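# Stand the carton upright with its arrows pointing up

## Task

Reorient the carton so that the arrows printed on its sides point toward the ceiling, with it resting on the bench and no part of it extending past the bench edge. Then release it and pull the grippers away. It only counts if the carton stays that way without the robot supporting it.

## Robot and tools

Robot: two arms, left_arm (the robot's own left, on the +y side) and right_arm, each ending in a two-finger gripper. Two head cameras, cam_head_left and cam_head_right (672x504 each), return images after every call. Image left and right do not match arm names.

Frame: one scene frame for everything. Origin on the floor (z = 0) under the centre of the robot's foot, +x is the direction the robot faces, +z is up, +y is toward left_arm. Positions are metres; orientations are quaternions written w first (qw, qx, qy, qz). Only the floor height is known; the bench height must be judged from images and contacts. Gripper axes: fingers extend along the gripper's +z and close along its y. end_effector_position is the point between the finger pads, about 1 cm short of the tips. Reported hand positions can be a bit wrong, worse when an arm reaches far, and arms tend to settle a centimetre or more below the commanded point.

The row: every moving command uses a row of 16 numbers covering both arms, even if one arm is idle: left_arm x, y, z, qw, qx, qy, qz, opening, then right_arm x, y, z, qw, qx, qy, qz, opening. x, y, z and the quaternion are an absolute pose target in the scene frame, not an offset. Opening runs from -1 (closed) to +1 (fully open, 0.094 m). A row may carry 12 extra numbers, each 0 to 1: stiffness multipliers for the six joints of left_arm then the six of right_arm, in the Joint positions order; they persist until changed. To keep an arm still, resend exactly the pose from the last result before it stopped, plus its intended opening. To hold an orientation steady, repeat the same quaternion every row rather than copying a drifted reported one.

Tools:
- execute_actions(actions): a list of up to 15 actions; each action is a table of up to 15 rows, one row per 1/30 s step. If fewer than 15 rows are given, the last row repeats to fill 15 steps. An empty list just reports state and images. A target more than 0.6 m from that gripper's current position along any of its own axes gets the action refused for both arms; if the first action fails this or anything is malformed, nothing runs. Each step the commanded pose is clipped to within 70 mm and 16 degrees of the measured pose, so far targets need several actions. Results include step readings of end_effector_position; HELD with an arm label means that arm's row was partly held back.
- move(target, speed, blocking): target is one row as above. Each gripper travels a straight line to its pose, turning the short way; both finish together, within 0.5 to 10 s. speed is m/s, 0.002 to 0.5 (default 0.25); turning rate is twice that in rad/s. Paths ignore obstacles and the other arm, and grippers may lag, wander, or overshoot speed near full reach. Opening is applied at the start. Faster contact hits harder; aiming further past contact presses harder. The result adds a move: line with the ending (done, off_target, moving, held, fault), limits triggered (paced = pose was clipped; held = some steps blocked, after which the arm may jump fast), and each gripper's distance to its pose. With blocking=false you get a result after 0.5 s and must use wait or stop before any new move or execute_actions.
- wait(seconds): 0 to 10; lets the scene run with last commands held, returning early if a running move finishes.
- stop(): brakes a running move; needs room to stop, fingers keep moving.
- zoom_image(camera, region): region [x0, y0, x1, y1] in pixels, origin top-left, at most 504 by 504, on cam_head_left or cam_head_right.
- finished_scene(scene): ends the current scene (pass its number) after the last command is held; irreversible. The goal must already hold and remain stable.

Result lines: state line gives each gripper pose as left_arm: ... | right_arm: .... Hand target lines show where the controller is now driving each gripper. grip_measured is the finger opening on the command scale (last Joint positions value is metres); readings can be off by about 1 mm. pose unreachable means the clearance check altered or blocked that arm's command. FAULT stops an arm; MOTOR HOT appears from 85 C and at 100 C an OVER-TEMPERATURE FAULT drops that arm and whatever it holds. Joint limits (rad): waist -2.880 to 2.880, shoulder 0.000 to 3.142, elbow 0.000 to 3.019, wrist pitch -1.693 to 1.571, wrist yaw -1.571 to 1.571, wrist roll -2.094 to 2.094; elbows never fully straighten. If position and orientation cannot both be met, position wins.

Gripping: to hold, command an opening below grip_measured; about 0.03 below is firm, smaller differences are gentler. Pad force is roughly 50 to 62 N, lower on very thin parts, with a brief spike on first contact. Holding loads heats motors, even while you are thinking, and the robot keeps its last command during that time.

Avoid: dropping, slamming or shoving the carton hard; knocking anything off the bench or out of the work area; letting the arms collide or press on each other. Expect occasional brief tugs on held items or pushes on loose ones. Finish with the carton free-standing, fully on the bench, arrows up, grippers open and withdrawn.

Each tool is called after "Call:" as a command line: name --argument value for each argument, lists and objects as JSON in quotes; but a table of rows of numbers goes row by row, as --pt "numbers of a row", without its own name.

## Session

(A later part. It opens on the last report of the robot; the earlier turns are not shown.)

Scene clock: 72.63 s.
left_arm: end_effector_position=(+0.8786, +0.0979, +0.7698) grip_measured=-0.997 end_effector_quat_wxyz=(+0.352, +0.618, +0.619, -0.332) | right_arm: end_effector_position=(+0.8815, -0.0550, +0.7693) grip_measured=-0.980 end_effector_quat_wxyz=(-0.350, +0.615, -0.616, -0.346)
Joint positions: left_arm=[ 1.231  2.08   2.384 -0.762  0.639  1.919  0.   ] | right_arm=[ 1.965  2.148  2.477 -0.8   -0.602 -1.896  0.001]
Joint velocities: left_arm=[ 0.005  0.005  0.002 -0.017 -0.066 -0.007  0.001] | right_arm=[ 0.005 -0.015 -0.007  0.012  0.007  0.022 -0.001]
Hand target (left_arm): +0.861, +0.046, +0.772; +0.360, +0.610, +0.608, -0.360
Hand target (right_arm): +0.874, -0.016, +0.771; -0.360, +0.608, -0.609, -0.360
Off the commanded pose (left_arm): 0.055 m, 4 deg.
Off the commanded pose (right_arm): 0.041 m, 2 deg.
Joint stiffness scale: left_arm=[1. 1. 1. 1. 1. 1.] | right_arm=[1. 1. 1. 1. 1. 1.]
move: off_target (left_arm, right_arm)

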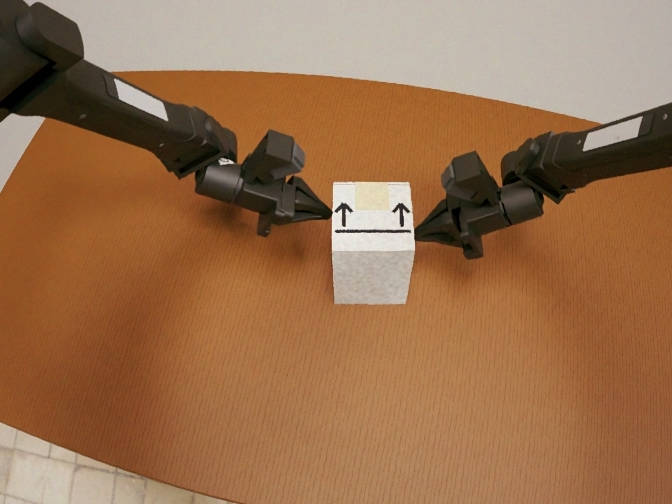

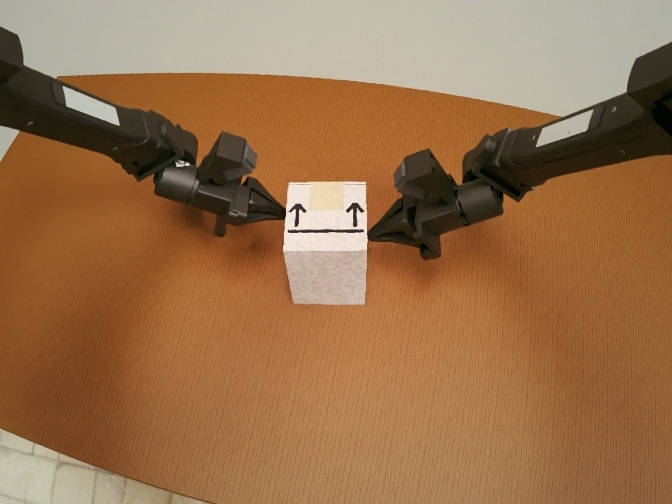

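Call:
execute_actions --actions '[[[0.853,0.05,0.783,0.36,0.609,0.609,-0.36,-1,0.868,-0.01,0.783,0.36,-0.609,0.609,0.36,-1]],[[0.843,0.05,0.795,0.36,0.609,0.609,-0.36,-1,0.858,-0.01,0.795,0.36,-0.609,0.609,0.36,-1]],[[0.833,0.05,0.807,0.36,0.609,0.609,-0.36,-1,0.848,-0.01,0.807,0.36,-0.609,0.609,0.36,-1]],[[0.822,0.05,0.818,0.36,0.609,0.609,-0.36,-1,0.837,-0.01,0.818,0.36,-0.609,0.609,0.36,-1]]]'

Scene clock: 76.90 s.
left_arm: end_effector_position=(+0.8191, +0.0912, +0.7943) grip_measured=-0.997 end_effector_quat_wxyz=(+0.340, +0.619, +0.622, -0.337) | right_arm: end_effector_position=(+0.8353, -0.0567, +0.7934) grip_measured=-0.980 end_effector_quat_wxyz=(-0.337, +0.620, -0.623, -0.336)
Joint positions: left_arm=[ 1.231  1.913  1.988 -0.55   0.622  1.914  0.   ] | right_arm=[ 1.966  1.958  2.062 -0.563 -0.566 -1.883  0.001]
Joint velocities: left_arm=[-0.005 -0.015 -0.007  0.007  0.037 -0.022  0.   ] | right_arm=[-0.015 -0.024 -0.007  0.012 -0.037  0.022 -0.001]
Hand target (left_arm): +0.822, +0.051, +0.818; +0.360, +0.609, +0.608, -0.359
Hand target (right_arm): +0.837, -0.011, +0.818; -0.360, +0.608, -0.609, -0.360
Off the commanded pose (left_arm): 0.048 m, 4 deg.
Off the commanded pose (right_arm): 0.053 m, 4 deg.
Joint stiffness scale: left_arm=[1. 1. 1. 1. 1. 1.] | right_arm=[1. 1. 1. 1. 1. 1.]
Step readings (end_effector_position; steps 1 to 15: 1st action; 16 to 30: 2nd action; 31 to 45: 3rd action; 46 to 60: 4th action):
0: left_arm (+0.8786, +0.0979, +0.7698) | right_arm (+0.8817, -0.0551, +0.7694)
1: left_arm (+0.8752, +0.0965, +0.7691) | right_arm (+0.8800, -0.0542, +0.7687)
2: left_arm (+0.8728, +0.0964, +0.7705) | right_arm (+0.8793, -0.0546, +0.7691)
4: left_arm (+0.8663, +0.0949, +0.7712) | right_arm (+0.8765, -0.0547, +0.7693)
8: left_arm (+0.8644, +0.0946, +0.7710) | right_arm (+0.8757, -0.0551, +0.7694)
15: left_arm (+0.8644, +0.0946, +0.7711) | right_arm (+0.8757, -0.0551, +0.7694)
16: left_arm (+0.8625, +0.0942, +0.7714) | right_arm (+0.8733, -0.0545, +0.7694)
17: left_arm (+0.8591, +0.0942, +0.7737) | right_arm (+0.8709, -0.0552, +0.7715)
19: left_arm (+0.8515, +0.0934, +0.7767) | right_arm (+0.8642, -0.0551, +0.7742)
23: left_arm (+0.8470, +0.0927, +0.7769) | right_arm (+0.8599, -0.0551, +0.7744)
30: left_arm (+0.8468, +0.0926, +0.7768) | right_arm (+0.8601, -0.0552, +0.7744)
31: left_arm (+0.8453, +0.0924, +0.7773) | right_arm (+0.8581, -0.0548, +0.7748)
32: left_arm (+0.8426, +0.0925, +0.7797) | right_arm (+0.8556, -0.0554, +0.7773)
34: left_arm (+0.8361, +0.0923, +0.7837) | right_arm (+0.8496, -0.0556, +0.7815)
38: left_arm (+0.8322, +0.0918, +0.7849) | right_arm (+0.8469, -0.0557, +0.7835)
45: left_arm (+0.8321, +0.0917, +0.7848) | right_arm (+0.8471, -0.0558, +0.7836)
46: left_arm (+0.8307, +0.0915, +0.7854) | right_arm (+0.8454, -0.0555, +0.7840)
47: left_arm (+0.8286, +0.0917, +0.7879) | right_arm (+0.8432, -0.0560, +0.7865)
49: left_arm (+0.8223, +0.0914, +0.7924) | right_arm (+0.8375, -0.0563, +0.7911)
53: left_arm (+0.8188, +0.0910, +0.7942) | right_arm (+0.8351, -0.0566, +0.7934)
60: end_effector_position above

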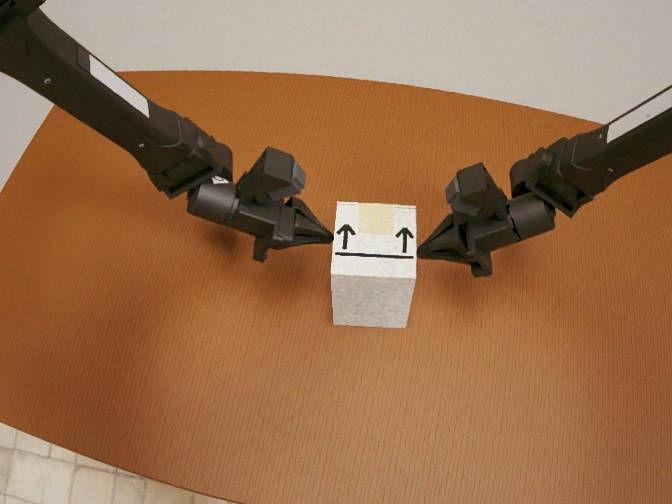

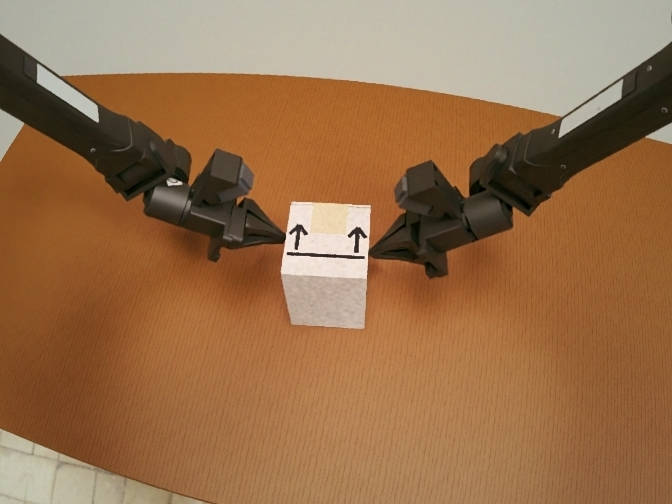

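Call:
execute_actions --actions '[[[0.82,0.08,0.8,0.36,0.609,0.609,-0.36,-1,0.837,-0.045,0.8,0.36,-0.609,0.609,0.36,-1]],[[0.82,0.115,0.785,0.36,0.609,0.609,-0.36,-1,0.845,-0.085,0.785,0.36,-0.609,0.609,0.36,-1]],[[0.82,0.115,0.75,0.36,0.609,0.609,-0.36,-1,0.86,-0.085,0.75,0.36,-0.609,0.609,0.36,-1]],[[0.82,0.095,0.75,0.36,0.609,0.609,-0.36,-1,0.86,-0.065,0.75,0.36,-0.609,0.609,0.36,-1]]]'

Scene clock: 83.83 s.
left_arm: end_effector_position=(+0.8266, +0.1077, +0.7581) grip_measured=-0.997 end_effector_quat_wxyz=(+0.360, +0.611, +0.609, -0.356) | right_arm: end_effector_position=(+0.8570, -0.0740, +0.7511) grip_measured=-0.980 end_effector_quat_wxyz=(-0.355, +0.608, -0.611, -0.362)
Joint positions: left_arm=[ 1.278  2.059  2.245 -0.71   0.721  1.97   0.   ] | right_arm=[ 1.918  2.18   2.493 -0.828 -0.672 -1.927  0.001]
Joint velocities: left_arm=[-0.015 -0.005 -0.002 -0.002 -0.007  0.022 -0.001] | right_arm=[-0.015 -0.005 -0.017  0.002 -0.081 -0.037 -0.001]
Hand target (left_arm): +0.819, +0.095, +0.750; +0.360, +0.609, +0.609, -0.360
Hand target (right_arm): +0.860, -0.065, +0.750; -0.360, +0.609, -0.609, -0.360
Off the commanded pose (left_arm): 0.016 m, 1 deg.
Off the commanded pose (right_arm): 0.010 m, 1 deg.
Joint stiffness scale: left_arm=[1. 1. 1. 1. 1. 1.] | right_arm=[1. 1. 1. 1. 1. 1.]
Step readings (end_effector_position; steps 1 to 15: 1st action; 16 to 30: 2nd action; 31 to 45: 3rd action; 46 to 60: 4th action):
0: left_arm (+0.8191, +0.0912, +0.7943) | right_arm (+0.8353, -0.0567, +0.7934)
1: left_arm (+0.8213, +0.0925, +0.7955) | right_arm (+0.8364, -0.0580, +0.7944)
2: left_arm (+0.8224, +0.0930, +0.7975) | right_arm (+0.8371, -0.0582, +0.7965)
4: left_arm (+0.8249, +0.0935, +0.8005) | right_arm (+0.8391, -0.0584, +0.7988)
8: left_arm (+0.8275, +0.0940, +0.8021) | right_arm (+0.8412, -0.0588, +0.8002)
15: left_arm (+0.8269, +0.0939, +0.8023) | right_arm (+0.8414, -0.0588, +0.8003)
16: left_arm (+0.8281, +0.0941, +0.8041) | right_arm (+0.8430, -0.0598, +0.8019)
17: left_arm (+0.8294, +0.0955, +0.8051) | right_arm (+0.8443, -0.0613, +0.8023)
19: left_arm (+0.8326, +0.1019, +0.8036) | right_arm (+0.8486, -0.0696, +0.7987)
23: left_arm (+0.8369, +0.1145, +0.8003) | right_arm (+0.8528, -0.0857, +0.7933)
30: left_arm (+0.8367, +0.1171, +0.7996) | right_arm (+0.8523, -0.0897, +0.7919)
31: left_arm (+0.8383, +0.1170, +0.7984) | right_arm (+0.8553, -0.0899, +0.7903)
32: left_arm (+0.8441, +0.1169, +0.7942) | right_arm (+0.8627, -0.0899, +0.7846)
34: left_arm (+0.8523, +0.1173, +0.7839) | right_arm (+0.8769, -0.0900, +0.7736)
38: left_arm (+0.8440, +0.1140, +0.7713) | right_arm (+0.8748, -0.0852, +0.7634)
45: left_arm (+0.8248, +0.1061, +0.7614) | right_arm (+0.8552, -0.0756, +0.7542)
46: left_arm (+0.8236, +0.1061, +0.7598) | right_arm (+0.8535, -0.0753, +0.7525)
47: left_arm (+0.8237, +0.1066, +0.7588) | right_arm (+0.8529, -0.0753, +0.7510)
49: left_arm (+0.8239, +0.1068, +0.7580) | right_arm (+0.8529, -0.0747, +0.7498)
53: left_arm (+0.8257, +0.1074, +0.7581) | right_arm (+0.8541, -0.0738, +0.7501)
60: end_effector_position above

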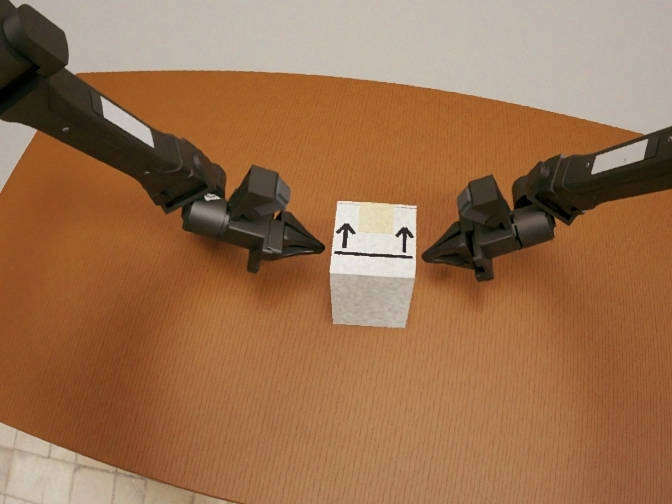

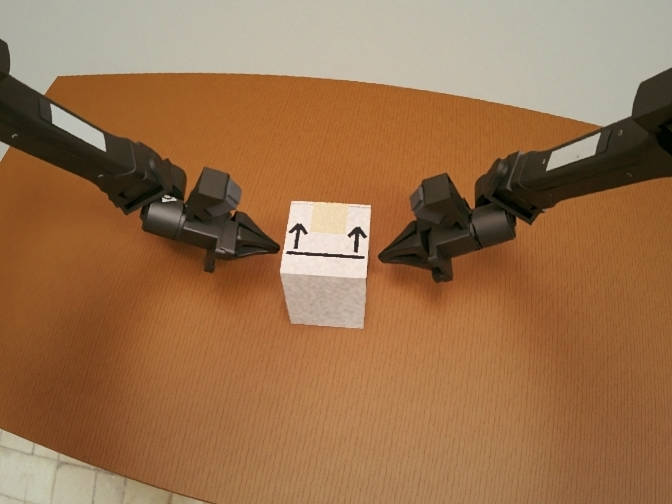

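Call:
execute_actions --actions '[[[0.828,0.08,0.75,0.36,0.609,0.609,-0.36,-1,0.878,-0.06,0.755,0.36,-0.609,0.609,0.36,-1]],[[0.828,0.06,0.755,0.36,0.609,0.609,-0.36,-1,0.875,-0.035,0.76,0.36,-0.609,0.609,0.36,-1]],[[0.828,0.042,0.765,0.36,0.609,0.609,-0.36,-1,0.87,-0.01,0.77,0.36,-0.609,0.609,0.36,-1]],[[0.828,0.042,0.78,0.36,0.609,0.609,-0.36,-1,0.867,-0.008,0.785,0.36,-0.609,0.609,0.36,-1]],[[0.826,0.042,0.795,0.36,0.609,0.609,-0.36,-1,0.863,-0.008,0.8,0.36,-0.609,0.609,0.36,-1]],[[0.82,0.042,0.808,0.36,0.609,0.609,-0.36,-1,0.857,-0.008,0.813,0.36,-0.609,0.609,0.36,-1]]]'

Scene clock: 90.73 s.
left_arm: end_effector_position=(+0.7899, +0.0877, +0.7710) grip_measured=-0.997 end_effector_quat_wxyz=(+0.324, +0.614, +0.628, -0.352) | right_arm: end_effector_position=(+0.8665, -0.0536, +0.7959) grip_measured=-0.980 end_effector_quat_wxyz=(-0.348, +0.620, -0.620, -0.331)
Joint positions: left_arm=[ 1.247  1.965  2.003 -0.556  0.622  1.911  0.   ] | right_arm=[ 1.98   1.993  2.181 -0.626 -0.567 -1.881  0.001]
Joint velocities: left_arm=[-0.005 -0.015  0.007 -0.002  0.022  0.007 -0.   ] | right_arm=[-0.015 -0.005 -0.017 -0.007  0.022 -0.037 -0.001]
Hand target (left_arm): +0.819, +0.044, +0.808; +0.360, +0.609, +0.609, -0.360
Hand target (right_arm): +0.857, -0.009, +0.813; -0.360, +0.608, -0.609, -0.360
Off the commanded pose (left_arm): 0.066 m, 5 deg.
Off the commanded pose (right_arm): 0.050 m, 4 deg.
Joint stiffness scale: left_arm=[1. 1. 1. 1. 1. 1.] | right_arm=[1. 1. 1. 1. 1. 1.]
Step readings (end_effector_position; steps 1 to 15: 1st action; 16 to 30: 2nd action; 31 to 45: 3rd action; 46 to 60: 4th action; 61 to 75: 5th action; 76 to 90: 6th action):
0: left_arm (+0.8266, +0.1077, +0.7581) | right_arm (+0.8570, -0.0740, +0.7511)
1: left_arm (+0.8272, +0.1081, +0.7569) | right_arm (+0.8589, -0.0744, +0.7509)
2: left_arm (+0.8285, +0.1083, +0.7553) | right_arm (+0.8611, -0.0746, +0.7496)
4: left_arm (+0.8323, +0.1073, +0.7543) | right_arm (+0.8682, -0.0740, +0.7500)
8: left_arm (+0.8366, +0.1028, +0.7561) | right_arm (+0.8788, -0.0709, +0.7558)
15: left_arm (+0.8390, +0.0998, +0.7580) | right_arm (+0.8849, -0.0689, +0.7606)
16: left_arm (+0.8382, +0.0996, +0.7564) | right_arm (+0.8838, -0.0684, +0.7589)
17: left_arm (+0.8386, +0.0994, +0.7551) | right_arm (+0.8835, -0.0679, +0.7574)
19: left_arm (+0.8389, +0.0955, +0.7556) | right_arm (+0.8827, -0.0630, +0.7578)
23: left_arm (+0.8392, +0.0931, +0.7557) | right_arm (+0.8828, -0.0598, +0.7580)
30: left_arm (+0.8395, +0.0932, +0.7556) | right_arm (+0.8830, -0.0598, +0.7580)
31: left_arm (+0.8376, +0.0923, +0.7541) | right_arm (+0.8805, -0.0585, +0.7564)
32: left_arm (+0.8372, +0.0919, +0.7535) | right_arm (+0.8797, -0.0589, +0.7560)
34: left_arm (+0.8365, +0.0920, +0.7524) | right_arm (+0.8790, -0.0587, +0.7562)
38: left_arm (+0.8363, +0.0919, +0.7519) | right_arm (+0.8791, -0.0588, +0.7562)
45: left_arm (+0.8363, +0.0919, +0.7519) | right_arm (+0.8789, -0.0586, +0.7560)
46: left_arm (+0.8351, +0.0922, +0.7520) | right_arm (+0.8771, -0.0582, +0.7564)
47: left_arm (+0.8326, +0.0927, +0.7530) | right_arm (+0.8744, -0.0581, +0.7584)
49: left_arm (+0.8257, +0.0921, +0.7542) | right_arm (+0.8696, -0.0570, +0.7615)
53: left_arm (+0.8189, +0.0900, +0.7539) | right_arm (+0.8691, -0.0580, +0.7629)
60: left_arm (+0.8179, +0.0897, +0.7540) | right_arm (+0.8694, -0.0583, +0.7631)
61: left_arm (+0.8168, +0.0897, +0.7546) | right_arm (+0.8677, -0.0580, +0.7636)
62: left_arm (+0.8142, +0.0899, +0.7565) | right_arm (+0.8654, -0.0584, +0.7661)
64: left_arm (+0.8092, +0.0899, +0.7601) | right_arm (+0.8617, -0.0578, +0.7714)
68: left_arm (+0.8056, +0.0895, +0.7616) | right_arm (+0.8645, -0.0570, +0.7777)
75: left_arm (+0.8036, +0.0888, +0.7615) | right_arm (+0.8671, -0.0568, +0.7794)
76: left_arm (+0.8025, +0.0887, +0.7621) | right_arm (+0.8655, -0.0563, +0.7799)
77: left_arm (+0.7999, +0.0888, +0.7643) | right_arm (+0.8639, -0.0567, +0.7824)
79: left_arm (+0.7950, +0.0886, +0.7688) | right_arm (+0.8609, -0.0561, +0.7877)
83: left_arm (+0.7919, +0.0883, +0.7711) | right_arm (+0.8634, -0.0542, +0.7940)
90: end_effector_position above

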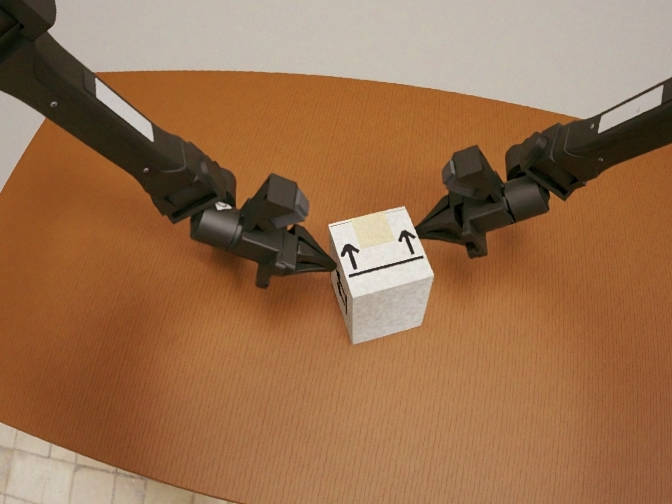

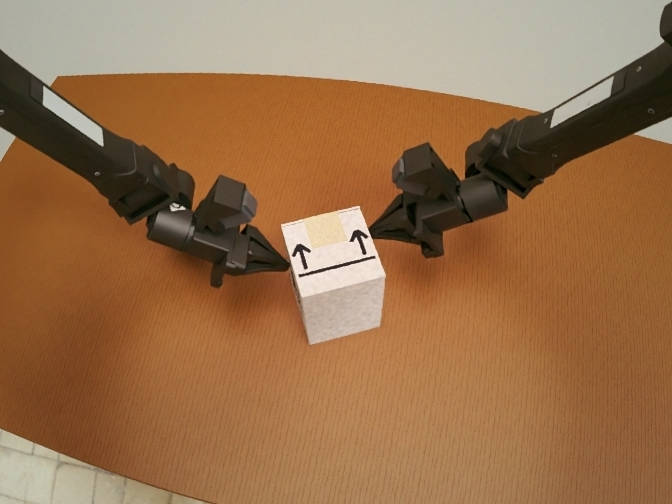

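Call:
execute_actions --actions '[[[0.8,0.085,0.775,0.36,0.609,0.609,-0.36,-1,0.86,-0.055,0.79,0.36,-0.609,0.609,0.36,-1]],[[0.805,0.115,0.765,0.36,0.609,0.609,-0.36,-1,0.84,-0.1,0.775,0.36,-0.609,0.609,0.36,-1]],[[0.805,0.11,0.755,0.36,0.609,0.609,-0.36,-1,0.8,-0.095,0.76,0.36,-0.609,0.609,0.36,-1]],[[0.805,0.09,0.755,0.36,0.609,0.609,-0.36,-1,0.79,-0.07,0.76,0.36,-0.609,0.609,0.36,-1]],[[0.805,0.07,0.755,0.36,0.609,0.609,-0.36,-1,0.79,-0.05,0.76,0.36,-0.609,0.609,0.36,-1]],[[0.805,0.055,0.76,0.36,0.609,0.609,-0.36,-1,0.79,-0.03,0.765,0.36,-0.609,0.609,0.36,-1]],[[0.805,0.045,0.76,0.36,0.609,0.609,-0.36,-1,0.795,-0.02,0.765,0.36,-0.609,0.609,0.36,-1]]]'

Scene clock: 101.73 s.
left_arm: end_effector_position=(+0.8225, +0.0938, +0.7580) grip_measured=-0.997 end_effector_quat_wxyz=(+0.354, +0.619, +0.618, -0.331) | right_arm: end_effector_position=(+0.7977, -0.0606, +0.7582) grip_measured=-0.980 end_effector_quat_wxyz=(-0.346, +0.617, -0.617, -0.343)
Joint positions: left_arm=[ 1.254  2.024  2.144 -0.583  0.662  1.933  0.   ] | right_arm=[ 1.922  2.031  2.078 -0.53  -0.63  -1.918  0.001]
Joint velocities: left_arm=[-0.005 -0.005 -0.002  0.022  0.007  0.081 -0.   ] | right_arm=[-0.015 -0.005 -0.012  0.017  0.022 -0.037 -0.   ]
Hand target (left_arm): +0.804, +0.047, +0.762; +0.360, +0.610, +0.608, -0.360
Hand target (right_arm): +0.795, -0.021, +0.766; -0.360, +0.608, -0.609, -0.360
Off the commanded pose (left_arm): 0.052 m, 4 deg.
Off the commanded pose (right_arm): 0.041 m, 3 deg.
Joint stiffness scale: left_arm=[1. 1. 1. 1. 1. 1.] | right_arm=[1. 1. 1. 1. 1. 1.]
Step readings (end_effector_position; steps 1 to 15: 1st action; 16 to 30: 2nd action; 31 to 45: 3rd action; 46 to 60: 4th action; 61 to 75: 5th action; 76 to 90: 6th action; 91 to 105: 7th action):
0: left_arm (+0.7899, +0.0877, +0.7710) | right_arm (+0.8665, -0.0536, +0.7959)
1: left_arm (+0.7918, +0.0884, +0.7728) | right_arm (+0.8691, -0.0550, +0.7978)
2: left_arm (+0.7928, +0.0892, +0.7748) | right_arm (+0.8708, -0.0559, +0.7995)
4: left_arm (+0.7977, +0.0904, +0.7770) | right_arm (+0.8735, -0.0596, +0.7999)
8: left_arm (+0.8062, +0.0929, +0.7782) | right_arm (+0.8724, -0.0605, +0.8001)
15: left_arm (+0.8071, +0.0932, +0.7783) | right_arm (+0.8659, -0.0572, +0.7971)
16: left_arm (+0.8082, +0.0943, +0.7797) | right_arm (+0.8661, -0.0587, +0.7983)
17: left_arm (+0.8088, +0.0956, +0.7806) | right_arm (+0.8656, -0.0610, +0.7994)
19: left_arm (+0.8125, +0.1019, +0.7794) | right_arm (+0.8618, -0.0732, +0.7941)
23: left_arm (+0.8199, +0.1133, +0.7776) | right_arm (+0.8522, -0.1019, +0.7791)
30: left_arm (+0.8207, +0.1151, +0.7775) | right_arm (+0.8493, -0.1120, +0.7742)
31: left_arm (+0.8213, +0.1152, +0.7771) | right_arm (+0.8463, -0.1098, +0.7743)
32: left_arm (+0.8230, +0.1153, +0.7758) | right_arm (+0.8433, -0.1085, +0.7757)
34: left_arm (+0.8259, +0.1154, +0.7731) | right_arm (+0.8307, -0.1036, +0.7741)
38: left_arm (+0.8236, +0.1139, +0.7705) | right_arm (+0.8086, -0.0942, +0.7664)
45: left_arm (+0.8191, +0.1118, +0.7684) | right_arm (+0.8001, -0.0899, +0.7617)
46: left_arm (+0.8184, +0.1119, +0.7672) | right_arm (+0.7996, -0.0895, +0.7603)
47: left_arm (+0.8184, +0.1124, +0.7660) | right_arm (+0.7993, -0.0897, +0.7590)
49: left_arm (+0.8178, +0.1122, +0.7648) | right_arm (+0.7963, -0.0866, +0.7580)
53: left_arm (+0.8156, +0.1112, +0.7634) | right_arm (+0.7914, -0.0807, +0.7586)
60: left_arm (+0.8134, +0.1101, +0.7621) | right_arm (+0.7922, -0.0803, +0.7586)
61: left_arm (+0.8138, +0.1100, +0.7609) | right_arm (+0.7928, -0.0801, +0.7576)
62: left_arm (+0.8146, +0.1099, +0.7593) | right_arm (+0.7937, -0.0797, +0.7566)
64: left_arm (+0.8162, +0.1060, +0.7596) | right_arm (+0.7959, -0.0772, +0.7568)
68: left_arm (+0.8171, +0.0964, +0.7621) | right_arm (+0.7975, -0.0743, +0.7579)
75: left_arm (+0.8170, +0.0958, +0.7621) | right_arm (+0.7977, -0.0738, +0.7581)
76: left_arm (+0.8170, +0.0958, +0.7610) | right_arm (+0.7973, -0.0730, +0.7572)
77: left_arm (+0.8175, +0.0955, +0.7601) | right_arm (+0.7976, -0.0722, +0.7562)
79: left_arm (+0.8188, +0.0947, +0.7596) | right_arm (+0.7977, -0.0690, +0.7564)
83: left_arm (+0.8201, +0.0944, +0.7594) | right_arm (+0.7981, -0.0636, +0.7585)
90: left_arm (+0.8200, +0.0945, +0.7594) | right_arm (+0.7983, -0.0631, +0.7587)
91: left_arm (+0.8202, +0.0946, +0.7588) | right_arm (+0.7983, -0.0629, +0.7585)
92: left_arm (+0.8207, +0.0942, +0.7586) | right_arm (+0.7982, -0.0627, +0.7581)
94: left_arm (+0.8216, +0.0939, +0.7582) | right_arm (+0.7981, -0.0613, +0.7583)
98: left_arm (+0.8225, +0.0938, +0.7581) | right_arm (+0.7977, -0.0606, +0.7582)
105: end_effector_position above

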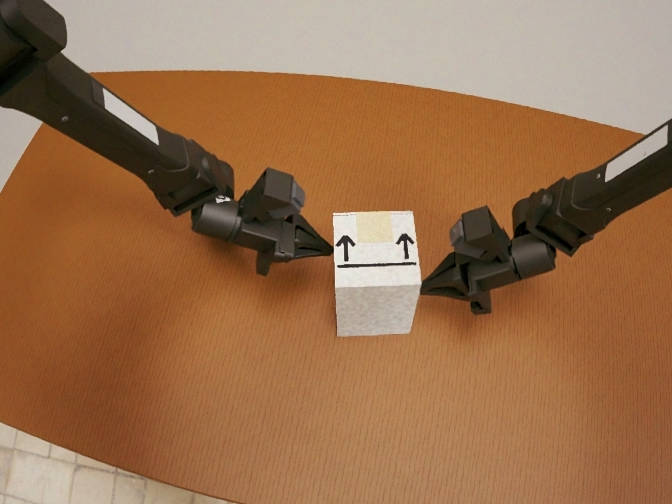

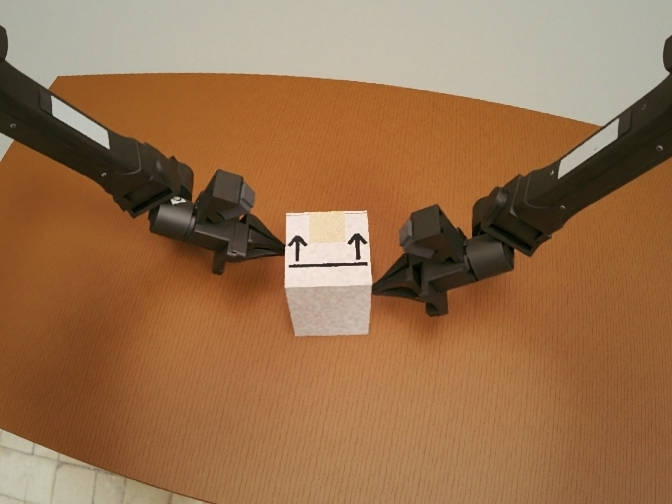

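Call:
execute_actions --actions '[[[0.805,0.08,0.755,0.36,0.609,0.609,-0.36,-1,0.8,-0.075,0.76,0.36,-0.609,0.609,0.36,-1]],[[0.805,0.085,0.755,0.36,0.609,0.609,-0.36,-1,0.838,-0.085,0.757,0.36,-0.609,0.609,0.36,-1]],[[0.805,0.08,0.755,0.36,0.609,0.609,-0.36,-1,0.838,-0.062,0.757,0.36,-0.609,0.609,0.36,-1]],[[0.805,0.065,0.76,0.36,0.609,0.609,-0.36,-1,0.838,-0.04,0.762,0.36,-0.609,0.609,0.36,-1]],[[0.81,0.045,0.77,0.36,0.609,0.609,-0.36,-1,0.835,-0.015,0.772,0.36,-0.609,0.609,0.36,-1]],[[0.818,0.045,0.785,0.36,0.609,0.609,-0.36,-1,0.833,-0.015,0.785,0.36,-0.609,0.609,0.36,-1]],[[0.822,0.045,0.8,0.36,0.609,0.609,-0.36,-1,0.83,-0.015,0.798,0.36,-0.609,0.609,0.36,-1]]]'

Scene clock: 109.13 s.
left_arm: end_effector_position=(+0.8052, +0.0910, +0.7686) grip_measured=-0.997 end_effector_quat_wxyz=(+0.333, +0.617, +0.625, -0.344) | right_arm: end_effector_position=(+0.8262, -0.0584, +0.7754) grip_measured=-0.980 end_effector_quat_wxyz=(-0.340, +0.618, -0.621, -0.340)
Joint positions: left_arm=[ 1.248  1.979  2.054 -0.572  0.631  1.917  0.   ] | right_arm=[ 1.948  2.005  2.111 -0.576 -0.591 -1.895  0.001]
Joint velocities: left_arm=[-0.015 -0.015 -0.002  0.007  0.022  0.037  0.   ] | right_arm=[ 0.005 -0.015  0.012  0.002 -0.037 -0.007 -0.001]
Hand target (left_arm): +0.821, +0.046, +0.800; +0.360, +0.609, +0.608, -0.360
Hand target (right_arm): +0.829, -0.016, +0.798; -0.360, +0.608, -0.609, -0.360
Off the commanded pose (left_arm): 0.058 m, 4 deg.
Off the commanded pose (right_arm): 0.049 m, 4 deg.
Joint stiffness scale: left_arm=[1. 1. 1. 1. 1. 1.] | right_arm=[1. 1. 1. 1. 1. 1.]
Step readings (end_effector_position; steps 1 to 15: 1st action; 16 to 30: 2nd action; 31 to 45: 3rd action; 46 to 60: 4th action; 61 to 75: 5th action; 76 to 90: 6th action; 91 to 105: 7th action):
0: left_arm (+0.8225, +0.0938, +0.7580) | right_arm (+0.7977, -0.0606, +0.7582)
1: left_arm (+0.8237, +0.0934, +0.7599) | right_arm (+0.7988, -0.0615, +0.7604)
2: left_arm (+0.8233, +0.0931, +0.7617) | right_arm (+0.7985, -0.0612, +0.7636)
4: left_arm (+0.8231, +0.0927, +0.7634) | right_arm (+0.7994, -0.0648, +0.7649)
8: left_arm (+0.8229, +0.0926, +0.7640) | right_arm (+0.8021, -0.0701, +0.7639)
15: left_arm (+0.8227, +0.0926, +0.7641) | right_arm (+0.8021, -0.0704, +0.7641)
16: left_arm (+0.8229, +0.0924, +0.7644) | right_arm (+0.8052, -0.0715, +0.7645)
17: left_arm (+0.8225, +0.0925, +0.7647) | right_arm (+0.8083, -0.0718, +0.7627)
19: left_arm (+0.8224, +0.0923, +0.7650) | right_arm (+0.8221, -0.0753, +0.7603)
23: left_arm (+0.8223, +0.0923, +0.7650) | right_arm (+0.8433, -0.0831, +0.7639)
30: left_arm (+0.8223, +0.0923, +0.7650) | right_arm (+0.8479, -0.0850, +0.7654)
31: left_arm (+0.8223, +0.0923, +0.7650) | right_arm (+0.8467, -0.0848, +0.7639)
32: left_arm (+0.8223, +0.0923, +0.7650) | right_arm (+0.8463, -0.0846, +0.7629)
34: left_arm (+0.8223, +0.0923, +0.7650) | right_arm (+0.8449, -0.0817, +0.7623)
38: left_arm (+0.8223, +0.0923, +0.7650) | right_arm (+0.8401, -0.0737, +0.7613)
45: left_arm (+0.8223, +0.0923, +0.7650) | right_arm (+0.8336, -0.0673, +0.7586)
46: left_arm (+0.8217, +0.0925, +0.7641) | right_arm (+0.8339, -0.0672, +0.7573)
47: left_arm (+0.8213, +0.0927, +0.7633) | right_arm (+0.8351, -0.0671, +0.7561)
49: left_arm (+0.8205, +0.0926, +0.7627) | right_arm (+0.8378, -0.0634, +0.7573)
53: left_arm (+0.8201, +0.0927, +0.7622) | right_arm (+0.8398, -0.0589, +0.7589)
60: left_arm (+0.8202, +0.0927, +0.7622) | right_arm (+0.8399, -0.0589, +0.7588)
61: left_arm (+0.8189, +0.0925, +0.7605) | right_arm (+0.8389, -0.0584, +0.7576)
62: left_arm (+0.8180, +0.0918, +0.7591) | right_arm (+0.8386, -0.0579, +0.7571)
64: left_arm (+0.8176, +0.0918, +0.7578) | right_arm (+0.8389, -0.0580, +0.7575)
68: left_arm (+0.8174, +0.0917, +0.7576) | right_arm (+0.8387, -0.0581, +0.7575)
75: left_arm (+0.8173, +0.0917, +0.7575) | right_arm (+0.8388, -0.0581, +0.7575)
76: left_arm (+0.8167, +0.0922, +0.7576) | right_arm (+0.8374, -0.0578, +0.7579)
77: left_arm (+0.8148, +0.0919, +0.7581) | right_arm (+0.8357, -0.0582, +0.7595)
79: left_arm (+0.8125, +0.0916, +0.7591) | right_arm (+0.8330, -0.0584, +0.7626)
83: left_arm (+0.8114, +0.0915, +0.7596) | right_arm (+0.8325, -0.0586, +0.7643)
90: left_arm (+0.8114, +0.0915, +0.7596) | right_arm (+0.8324, -0.0585, +0.7642)
91: left_arm (+0.8107, +0.0916, +0.7602) | right_arm (+0.8313, -0.0582, +0.7649)
92: left_arm (+0.8086, +0.0914, +0.7619) | right_arm (+0.8293, -0.0585, +0.7671)
94: left_arm (+0.8059, +0.0910, +0.7658) | right_arm (+0.8260, -0.0585, +0.7716)
98: left_arm (+0.8054, +0.0911, +0.7686) | right_arm (+0.8265, -0.0585, +0.7755)
105: end_effector_position above

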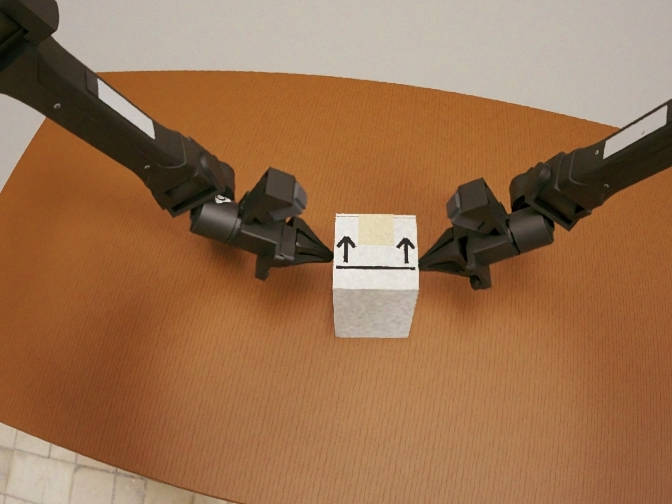

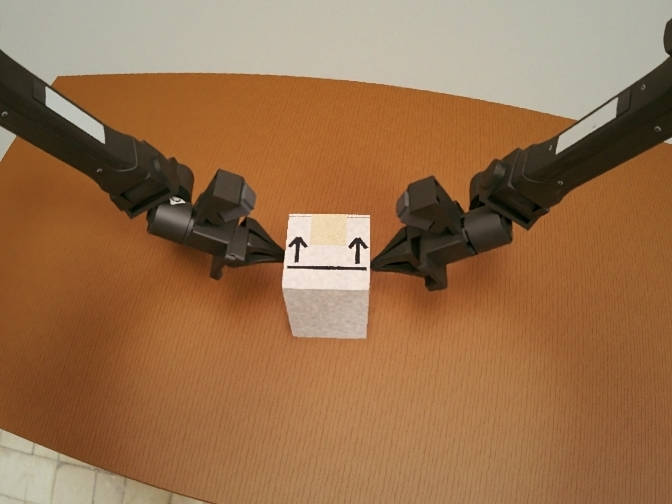

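Call:
move --target '[0.8,0.16,0.8,0.36,0.609,0.609,-0.36,-1,0.78,-0.14,0.8,0.36,-0.609,0.609,0.36,-1]' --speed 0.15

Call:
move --target '[0.86,0.15,0.91,0,0,1,0,0.3,0.64,-0.1,0.78,0.383,0,0.924,0,0.3]'

Call:
move --target '[0.885,0.02,0.9,0,0,1,0,0.3,0.68,0.02,0.74,0.383,0,0.924,0,0.3]' --speed 0.15

Scene clock: 119.27 s.
left_arm: end_effector_position=(+0.7921, +0.1501, +0.7940) grip_measured=-0.997 end_effector_quat_wxyz=(+0.358, +0.605, +0.611, -0.365) | right_arm: end_effector_position=(+0.7777, -0.1403, +0.7959) grip_measured=-0.980 end_effector_quat_wxyz=(-0.354, +0.606, -0.614, -0.362)
Joint positions: left_arm=[ 1.339  1.896  1.972 -0.647  0.78   2.007  0.   ] | right_arm=[ 1.814  1.876  1.896 -0.576 -0.76  -1.989  0.001]
Joint velocities: left_arm=[ 0.005  0.005  0.007 -0.007 -0.037  0.051 -0.001] | right_arm=[-0.005 -0.005  0.007 -0.002 -0.007 -0.066 -0.   ]
Hand target (left_arm): +0.800, +0.159, +0.801; +0.360, +0.608, +0.609, -0.360
Hand target (right_arm): +0.779, -0.139, +0.800; -0.359, +0.610, -0.608, -0.359
Off the commanded pose (left_arm): 0.014 m, 1 deg.
Off the commanded pose (right_arm): 0.005 m, 1 deg.
Joint stiffness scale: left_arm=[1. 1. 1. 1. 1. 1.] | right_arm=[1. 1. 1. 1. 1. 1.]
move: off_target (left_arm)

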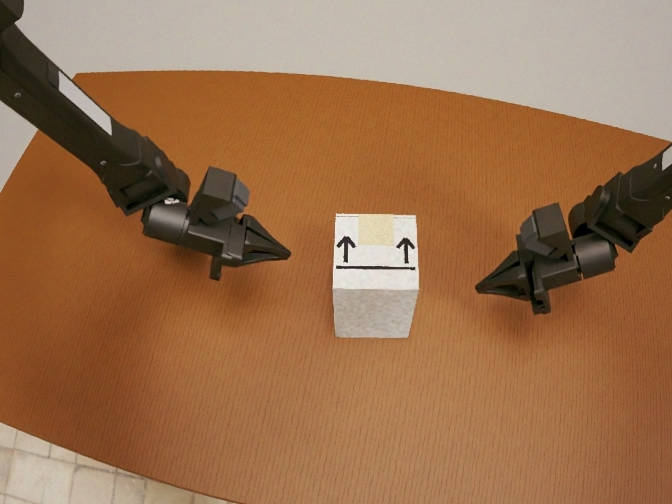

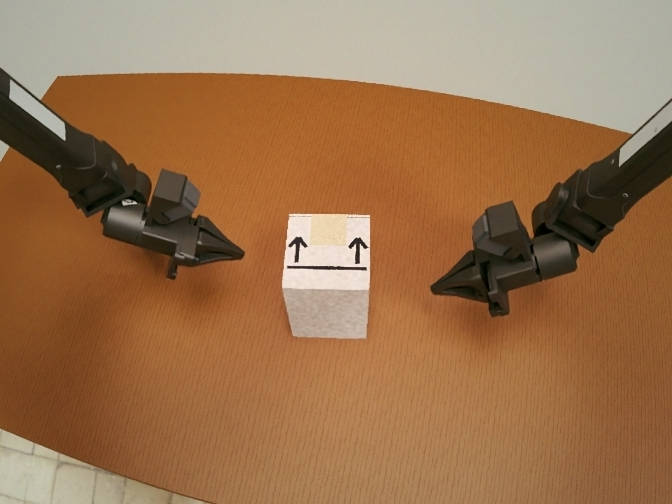

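Scene clock: 123.47 s.
left_arm: end_effector_position=(+0.8437, +0.1500, +0.8970) grip_measured=+0.298 end_effector_quat_wxyz=(-0.014, +0.014, +1.000, +0.005) | right_arm: end_effector_position=(+0.6328, -0.0990, +0.7720) grip_measured=+0.298 end_effector_quat_wxyz=(+0.371, -0.018, +0.928, -0.000)
Joint positions: left_arm=[ 0.956  1.565  1.549 -0.213 -0.621  0.252  0.061] | right_arm=[ 1.978  2.217  1.328  1.433  0.092 -0.51   0.061]
Joint velocities: left_arm=[ 0.005 -0.005 -0.017 -0.022 -0.007 -0.081  0.001] | right_arm=[-0.024 -0.015 -0.012 -0.007 -0.007  0.007  0.001]
Hand target (left_arm): +0.859, +0.150, +0.910; -0.004, +0.004, +1.000, +0.001
Hand target (right_arm): +0.639, -0.097, +0.775; +0.382, -0.006, +0.924, -0.001
Off the commanded pose (left_arm): 0.021 m, 2 deg.
Off the commanded pose (right_arm): 0.011 m, 2 deg.
Joint stiffness scale: left_arm=[1. 1. 1. 1. 1. 1.] | right_arm=[1. 1. 1. 1. 1. 1.]
move: off_target (left_arm, right_arm)

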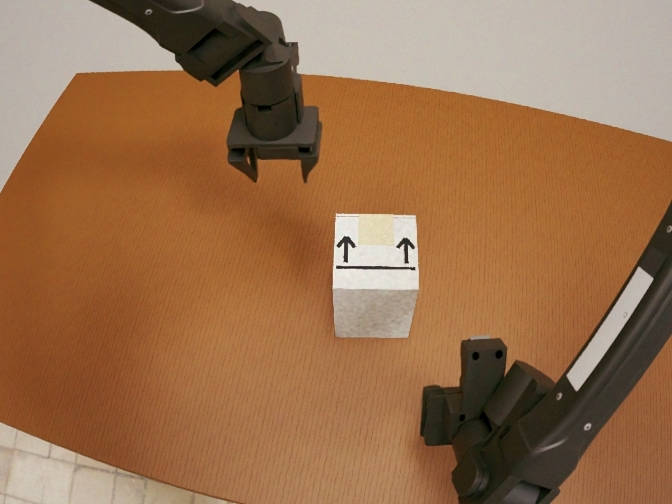

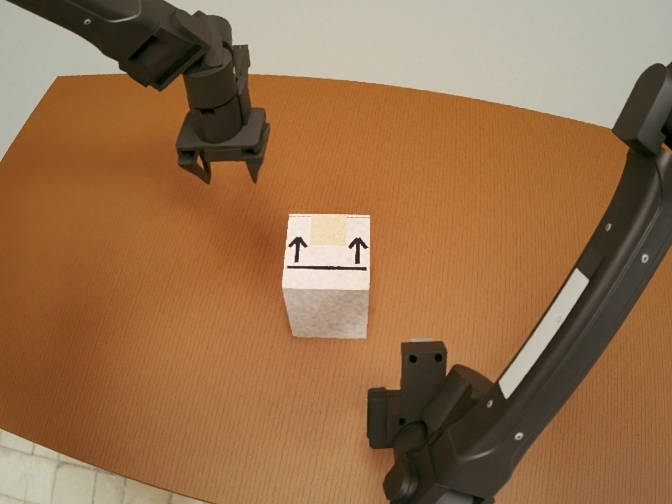

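Scene clock: 125.00 s.
left_arm: end_effector_position=(+0.8902, +0.0368, +0.8981) grip_measured=+0.298 end_effector_quat_wxyz=(+0.005, -0.002, +1.000, +0.007) | right_arm: end_effector_position=(+0.6864, +0.0126, +0.7434) grip_measured=+0.298 end_effector_quat_wxyz=(+0.388, +0.010, +0.922, -0.001)
Joint positions: left_arm=[ 0.795  1.772  1.803 -0.24  -0.775  0.207  0.061] | right_arm=[ 2.124  2.388  1.681  1.308  0.217 -0.547  0.061]
Joint velocities: left_arm=[-0.005 -0.015 -0.012 -0.002 -0.037  0.022  0.001] | right_arm=[-0.005 -0.005 -0.002 -0.017  0.007  0.007  0.001]
Hand target (left_arm): +0.886, +0.021, +0.898; +0.001, +0.001, +1.000, +0.001
Hand target (right_arm): +0.682, +0.019, +0.740; +0.383, +0.002, +0.924, -0.000
Off the commanded pose (left_arm): 0.018 m, 1 deg.
Off the commanded pose (right_arm): 0.010 m, 1 deg.
Joint stiffness scale: left_arm=[1. 1. 1. 1. 1. 1.] | right_arm=[1. 1. 1. 1. 1. 1.]
move: off_target (left_arm)

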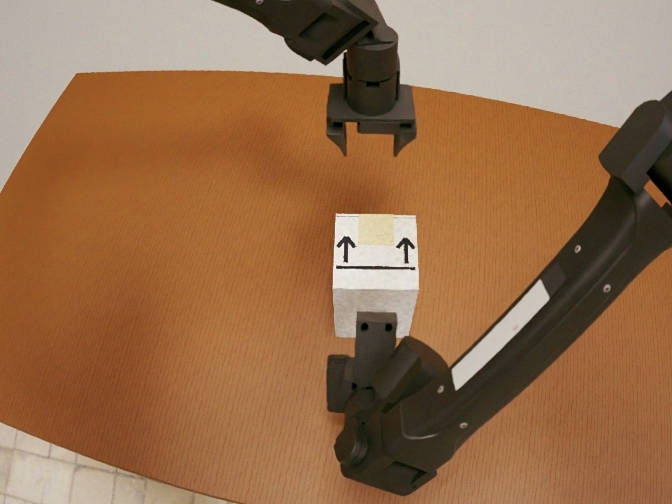

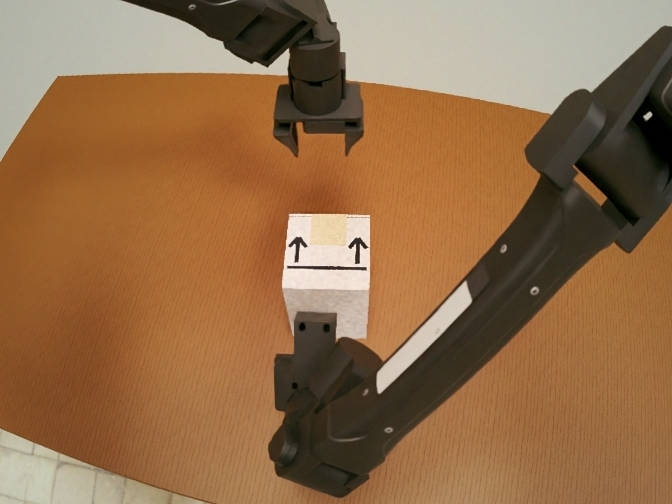

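Call:
move --target '[0.885,0.0,0.87,0,0,1,0,0.3,0.66,-0.07,0.76,0.429,-0.462,0.726,0.273,-1]'

Call:
move --target '[0.875,0.0,0.81,0,0,1,0,0.3,0.715,-0.02,0.73,0.429,-0.462,0.726,0.273,-1]' --speed 0.08

Scene clock: 131.83 s.
left_arm: end_effector_position=(+0.8930, +0.0155, +0.8760) grip_measured=+0.298 end_effector_quat_wxyz=(+0.006, -0.004, +1.000, +0.006) | right_arm: end_effector_position=(+0.6586, -0.0652, +0.7612) grip_measured=-0.979 end_effector_quat_wxyz=(-0.433, +0.456, -0.727, -0.276)
Joint positions: left_arm=[ 0.795  1.856  1.899 -0.25  -0.773  0.205  0.061] | right_arm=[ 1.84   2.047  1.486  0.558 -0.802 -1.381  0.001]
Joint velocities: left_arm=[-0.005 -0.005 -0.007 -0.032 -0.037  0.007 -0.001] | right_arm=[-0.005 -0.005  0.007 -0.002 -0.007 -0.007 -0.001]
Hand target (left_arm): +0.885, +0.001, +0.870; +0.000, +0.000, +1.000, +0.000
Hand target (right_arm): +0.659, -0.071, +0.761; +0.431, -0.462, +0.725, +0.274
Off the commanded pose (left_arm): 0.018 m, 1 deg.
Off the commanded pose (right_arm): 0.005 m, 1 deg.
Joint stiffness scale: left_arm=[1. 1. 1. 1. 1. 1.] | right_arm=[1. 1. 1. 1. 1. 1.]
move: off_target (left_arm)

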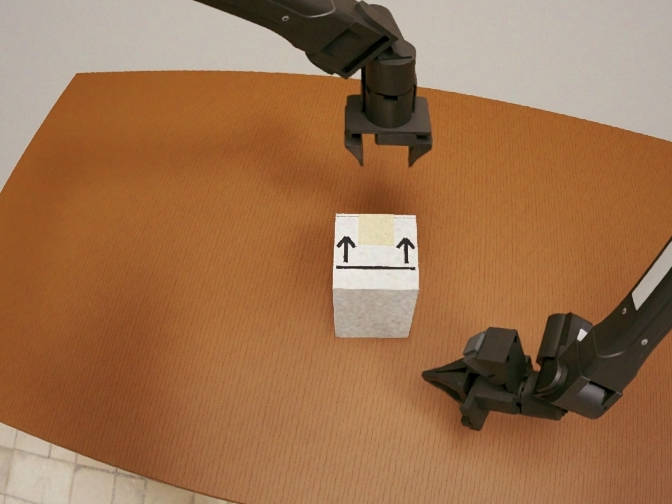

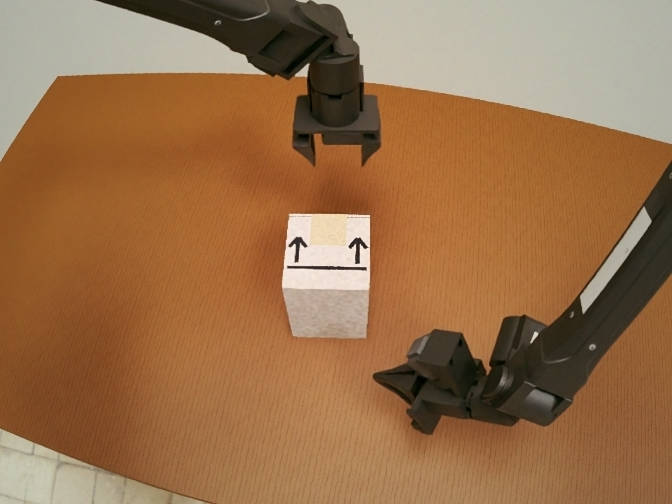

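Scene clock: 133.43 s.
left_arm: end_effector_position=(+0.8867, -0.0049, +0.8275) grip_measured=+0.298 end_effector_quat_wxyz=(+0.009, -0.008, +1.000, -0.007) | right_arm: end_effector_position=(+0.7242, -0.0305, +0.7341) grip_measured=-0.979 end_effector_quat_wxyz=(-0.433, +0.458, -0.729, -0.267)
Joint positions: left_arm=[ 0.829  1.981  2.033 -0.25  -0.712  0.207  0.061] | right_arm=[ 1.905  2.11   1.717  0.404 -0.723 -1.381  0.001]
Joint velocities: left_arm=[-0.005 -0.005  0.007 -0.002 -0.022  0.051 -0.   ] | right_arm=[ 0.005  0.005  0.002  0.007 -0.051  0.007 -0.   ]
Hand target (left_arm): +0.874, +0.001, +0.811; -0.000, -0.000, +1.000, -0.000
Hand target (right_arm): +0.716, -0.021, +0.731; +0.430, -0.461, +0.727, +0.273
Off the commanded pose (left_arm): 0.022 m, 2 deg.
Off the commanded pose (right_arm): 0.015 m, 1 deg.
Joint stiffness scale: left_arm=[1. 1. 1. 1. 1. 1.] | right_arm=[1. 1. 1. 1. 1. 1.]
move: off_target (left_arm, right_arm)

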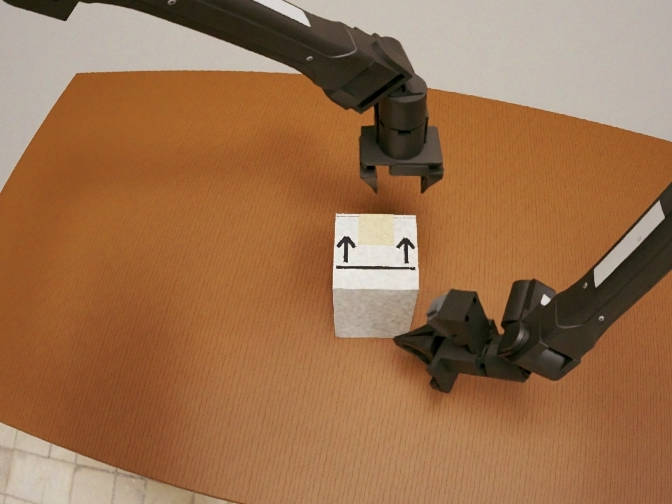

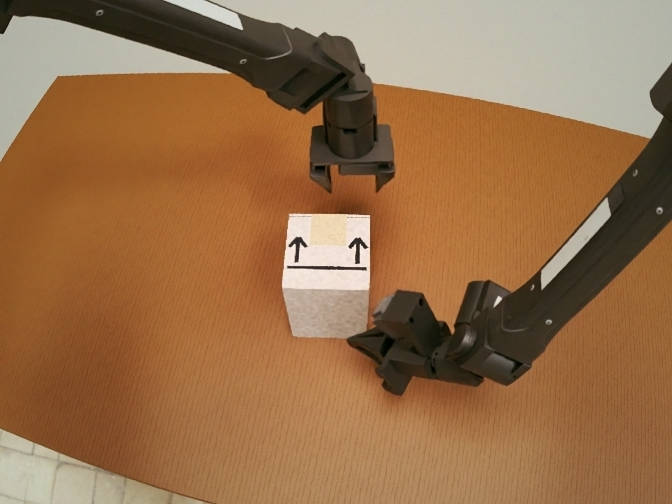

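Call:
move --target '[0.87,0.022,0.785,0,0,1,0,0.1,0.725,-0.012,0.717,0.429,-0.462,0.726,0.273,-1]' --speed 0.06

Call:
move --target '[0.8,0.022,0.8,0,0,1,0,0.1,0.725,-0.012,0.717,0.429,-0.462,0.726,0.273,-1]' --speed 0.04

Scene clock: 136.40 s.
left_arm: end_effector_position=(+0.8857, +0.0225, +0.8049) grip_measured=+0.102 end_effector_quat_wxyz=(+0.010, -0.009, +1.000, -0.005) | right_arm: end_effector_position=(+0.7307, -0.0233, +0.7180) grip_measured=-0.979 end_effector_quat_wxyz=(-0.431, +0.458, -0.730, -0.268)
Joint positions: left_arm=[ 0.879  1.985  2.047 -0.25  -0.667  0.218  0.052] | right_arm=[ 1.91   2.155  1.8    0.361 -0.715 -1.382  0.001]
Joint velocities: left_arm=[-0.005  0.015  0.002 -0.007  0.051  0.081 -0.001] | right_arm=[-0.005 -0.005 -0.002  0.007  0.007 -0.037  0.   ]
Hand target (left_arm): +0.869, +0.023, +0.786; -0.000, -0.001, +1.000, -0.000
Hand target (right_arm): +0.725, -0.013, +0.717; +0.429, -0.462, +0.727, +0.273
Off the commanded pose (left_arm): 0.025 m, 2 deg.
Off the commanded pose (right_arm): 0.013 m, 1 deg.
Joint stiffness scale: left_arm=[1. 1. 1. 1. 1. 1.] | right_arm=[1. 1. 1. 1. 1. 1.]
move: off_target (left_arm, right_arm)

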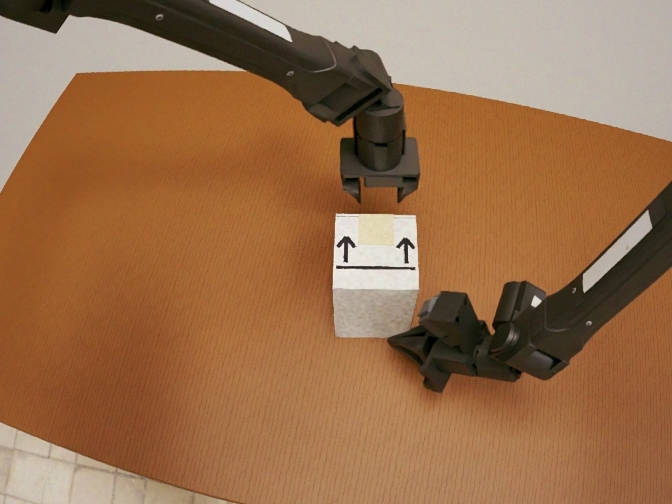

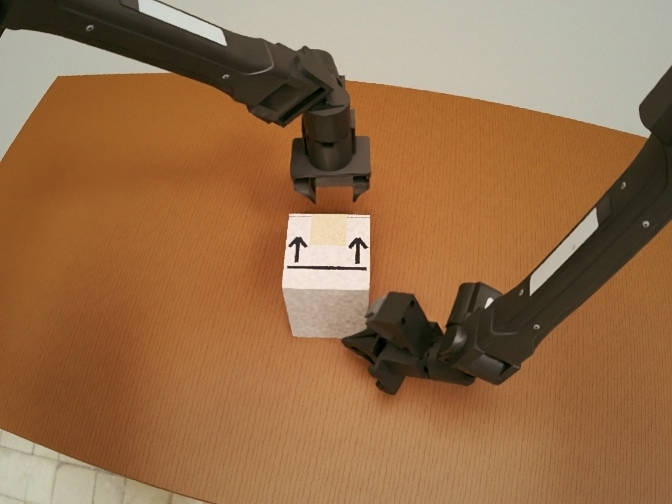

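Scene clock: 138.77 s.
left_arm: end_effector_position=(+0.8267, +0.0151, +0.8136) grip_measured=+0.102 end_effector_quat_wxyz=(+0.020, -0.013, +1.000, -0.006) | right_arm: end_effector_position=(+0.7271, -0.0218, +0.7167) grip_measured=-0.979 end_effector_quat_wxyz=(-0.428, +0.458, -0.730, -0.270)
Joint positions: left_arm=[ 0.879  1.919  1.787 -0.033 -0.66   0.226  0.052] | right_arm=[ 1.91   2.159  1.8    0.358 -0.715 -1.383  0.001]
Joint velocities: left_arm=[-0.024 -0.015 -0.017 -0.032 -0.022  0.051  0.002] | right_arm=[-0.015 -0.005 -0.007 -0.002  0.066 -0.037  0.   ]
Hand target (left_arm): +0.800, +0.022, +0.802; -0.000, -0.000, +1.000, -0.000
Hand target (right_arm): +0.725, -0.012, +0.717; +0.429, -0.462, +0.726, +0.273
Off the commanded pose (left_arm): 0.031 m, 3 deg.
Off the commanded pose (right_arm): 0.010 m, 1 deg.
Joint stiffness scale: left_arm=[1. 1. 1. 1. 1. 1.] | right_arm=[1. 1. 1. 1. 1. 1.]
move: off_target (left_arm)

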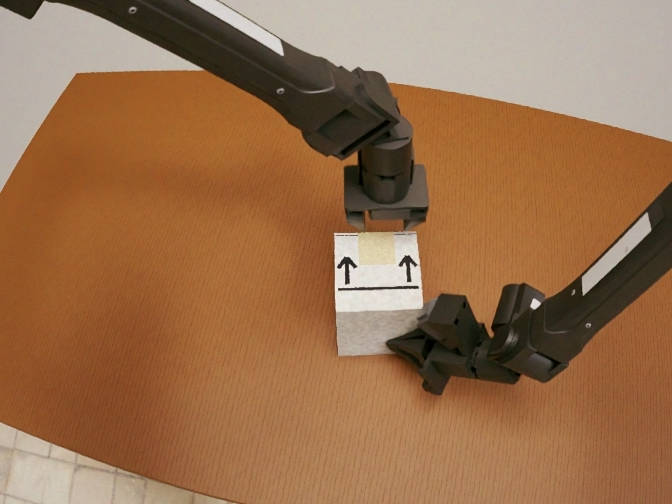

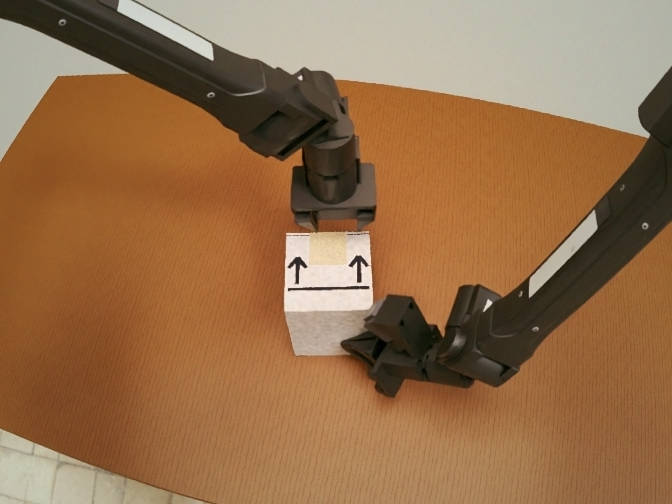

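Call:
execute_actions --actions "[[[0.8,0.022,0.8,0,0,1,0,0.1,0.722,-0.022,0.703,0.429,-0.462,0.726,0.273,-1]],[[0.785,0.022,0.803,0,0,1,0,0.1,0.726,-0.022,0.7,0.429,-0.462,0.726,0.273,-1]],[[0.77,0.022,0.21,0,0,1,0,0.1,0.728,-0.022,0.7,0.429,-0.462,0.726,0.273,-1]]].slice"



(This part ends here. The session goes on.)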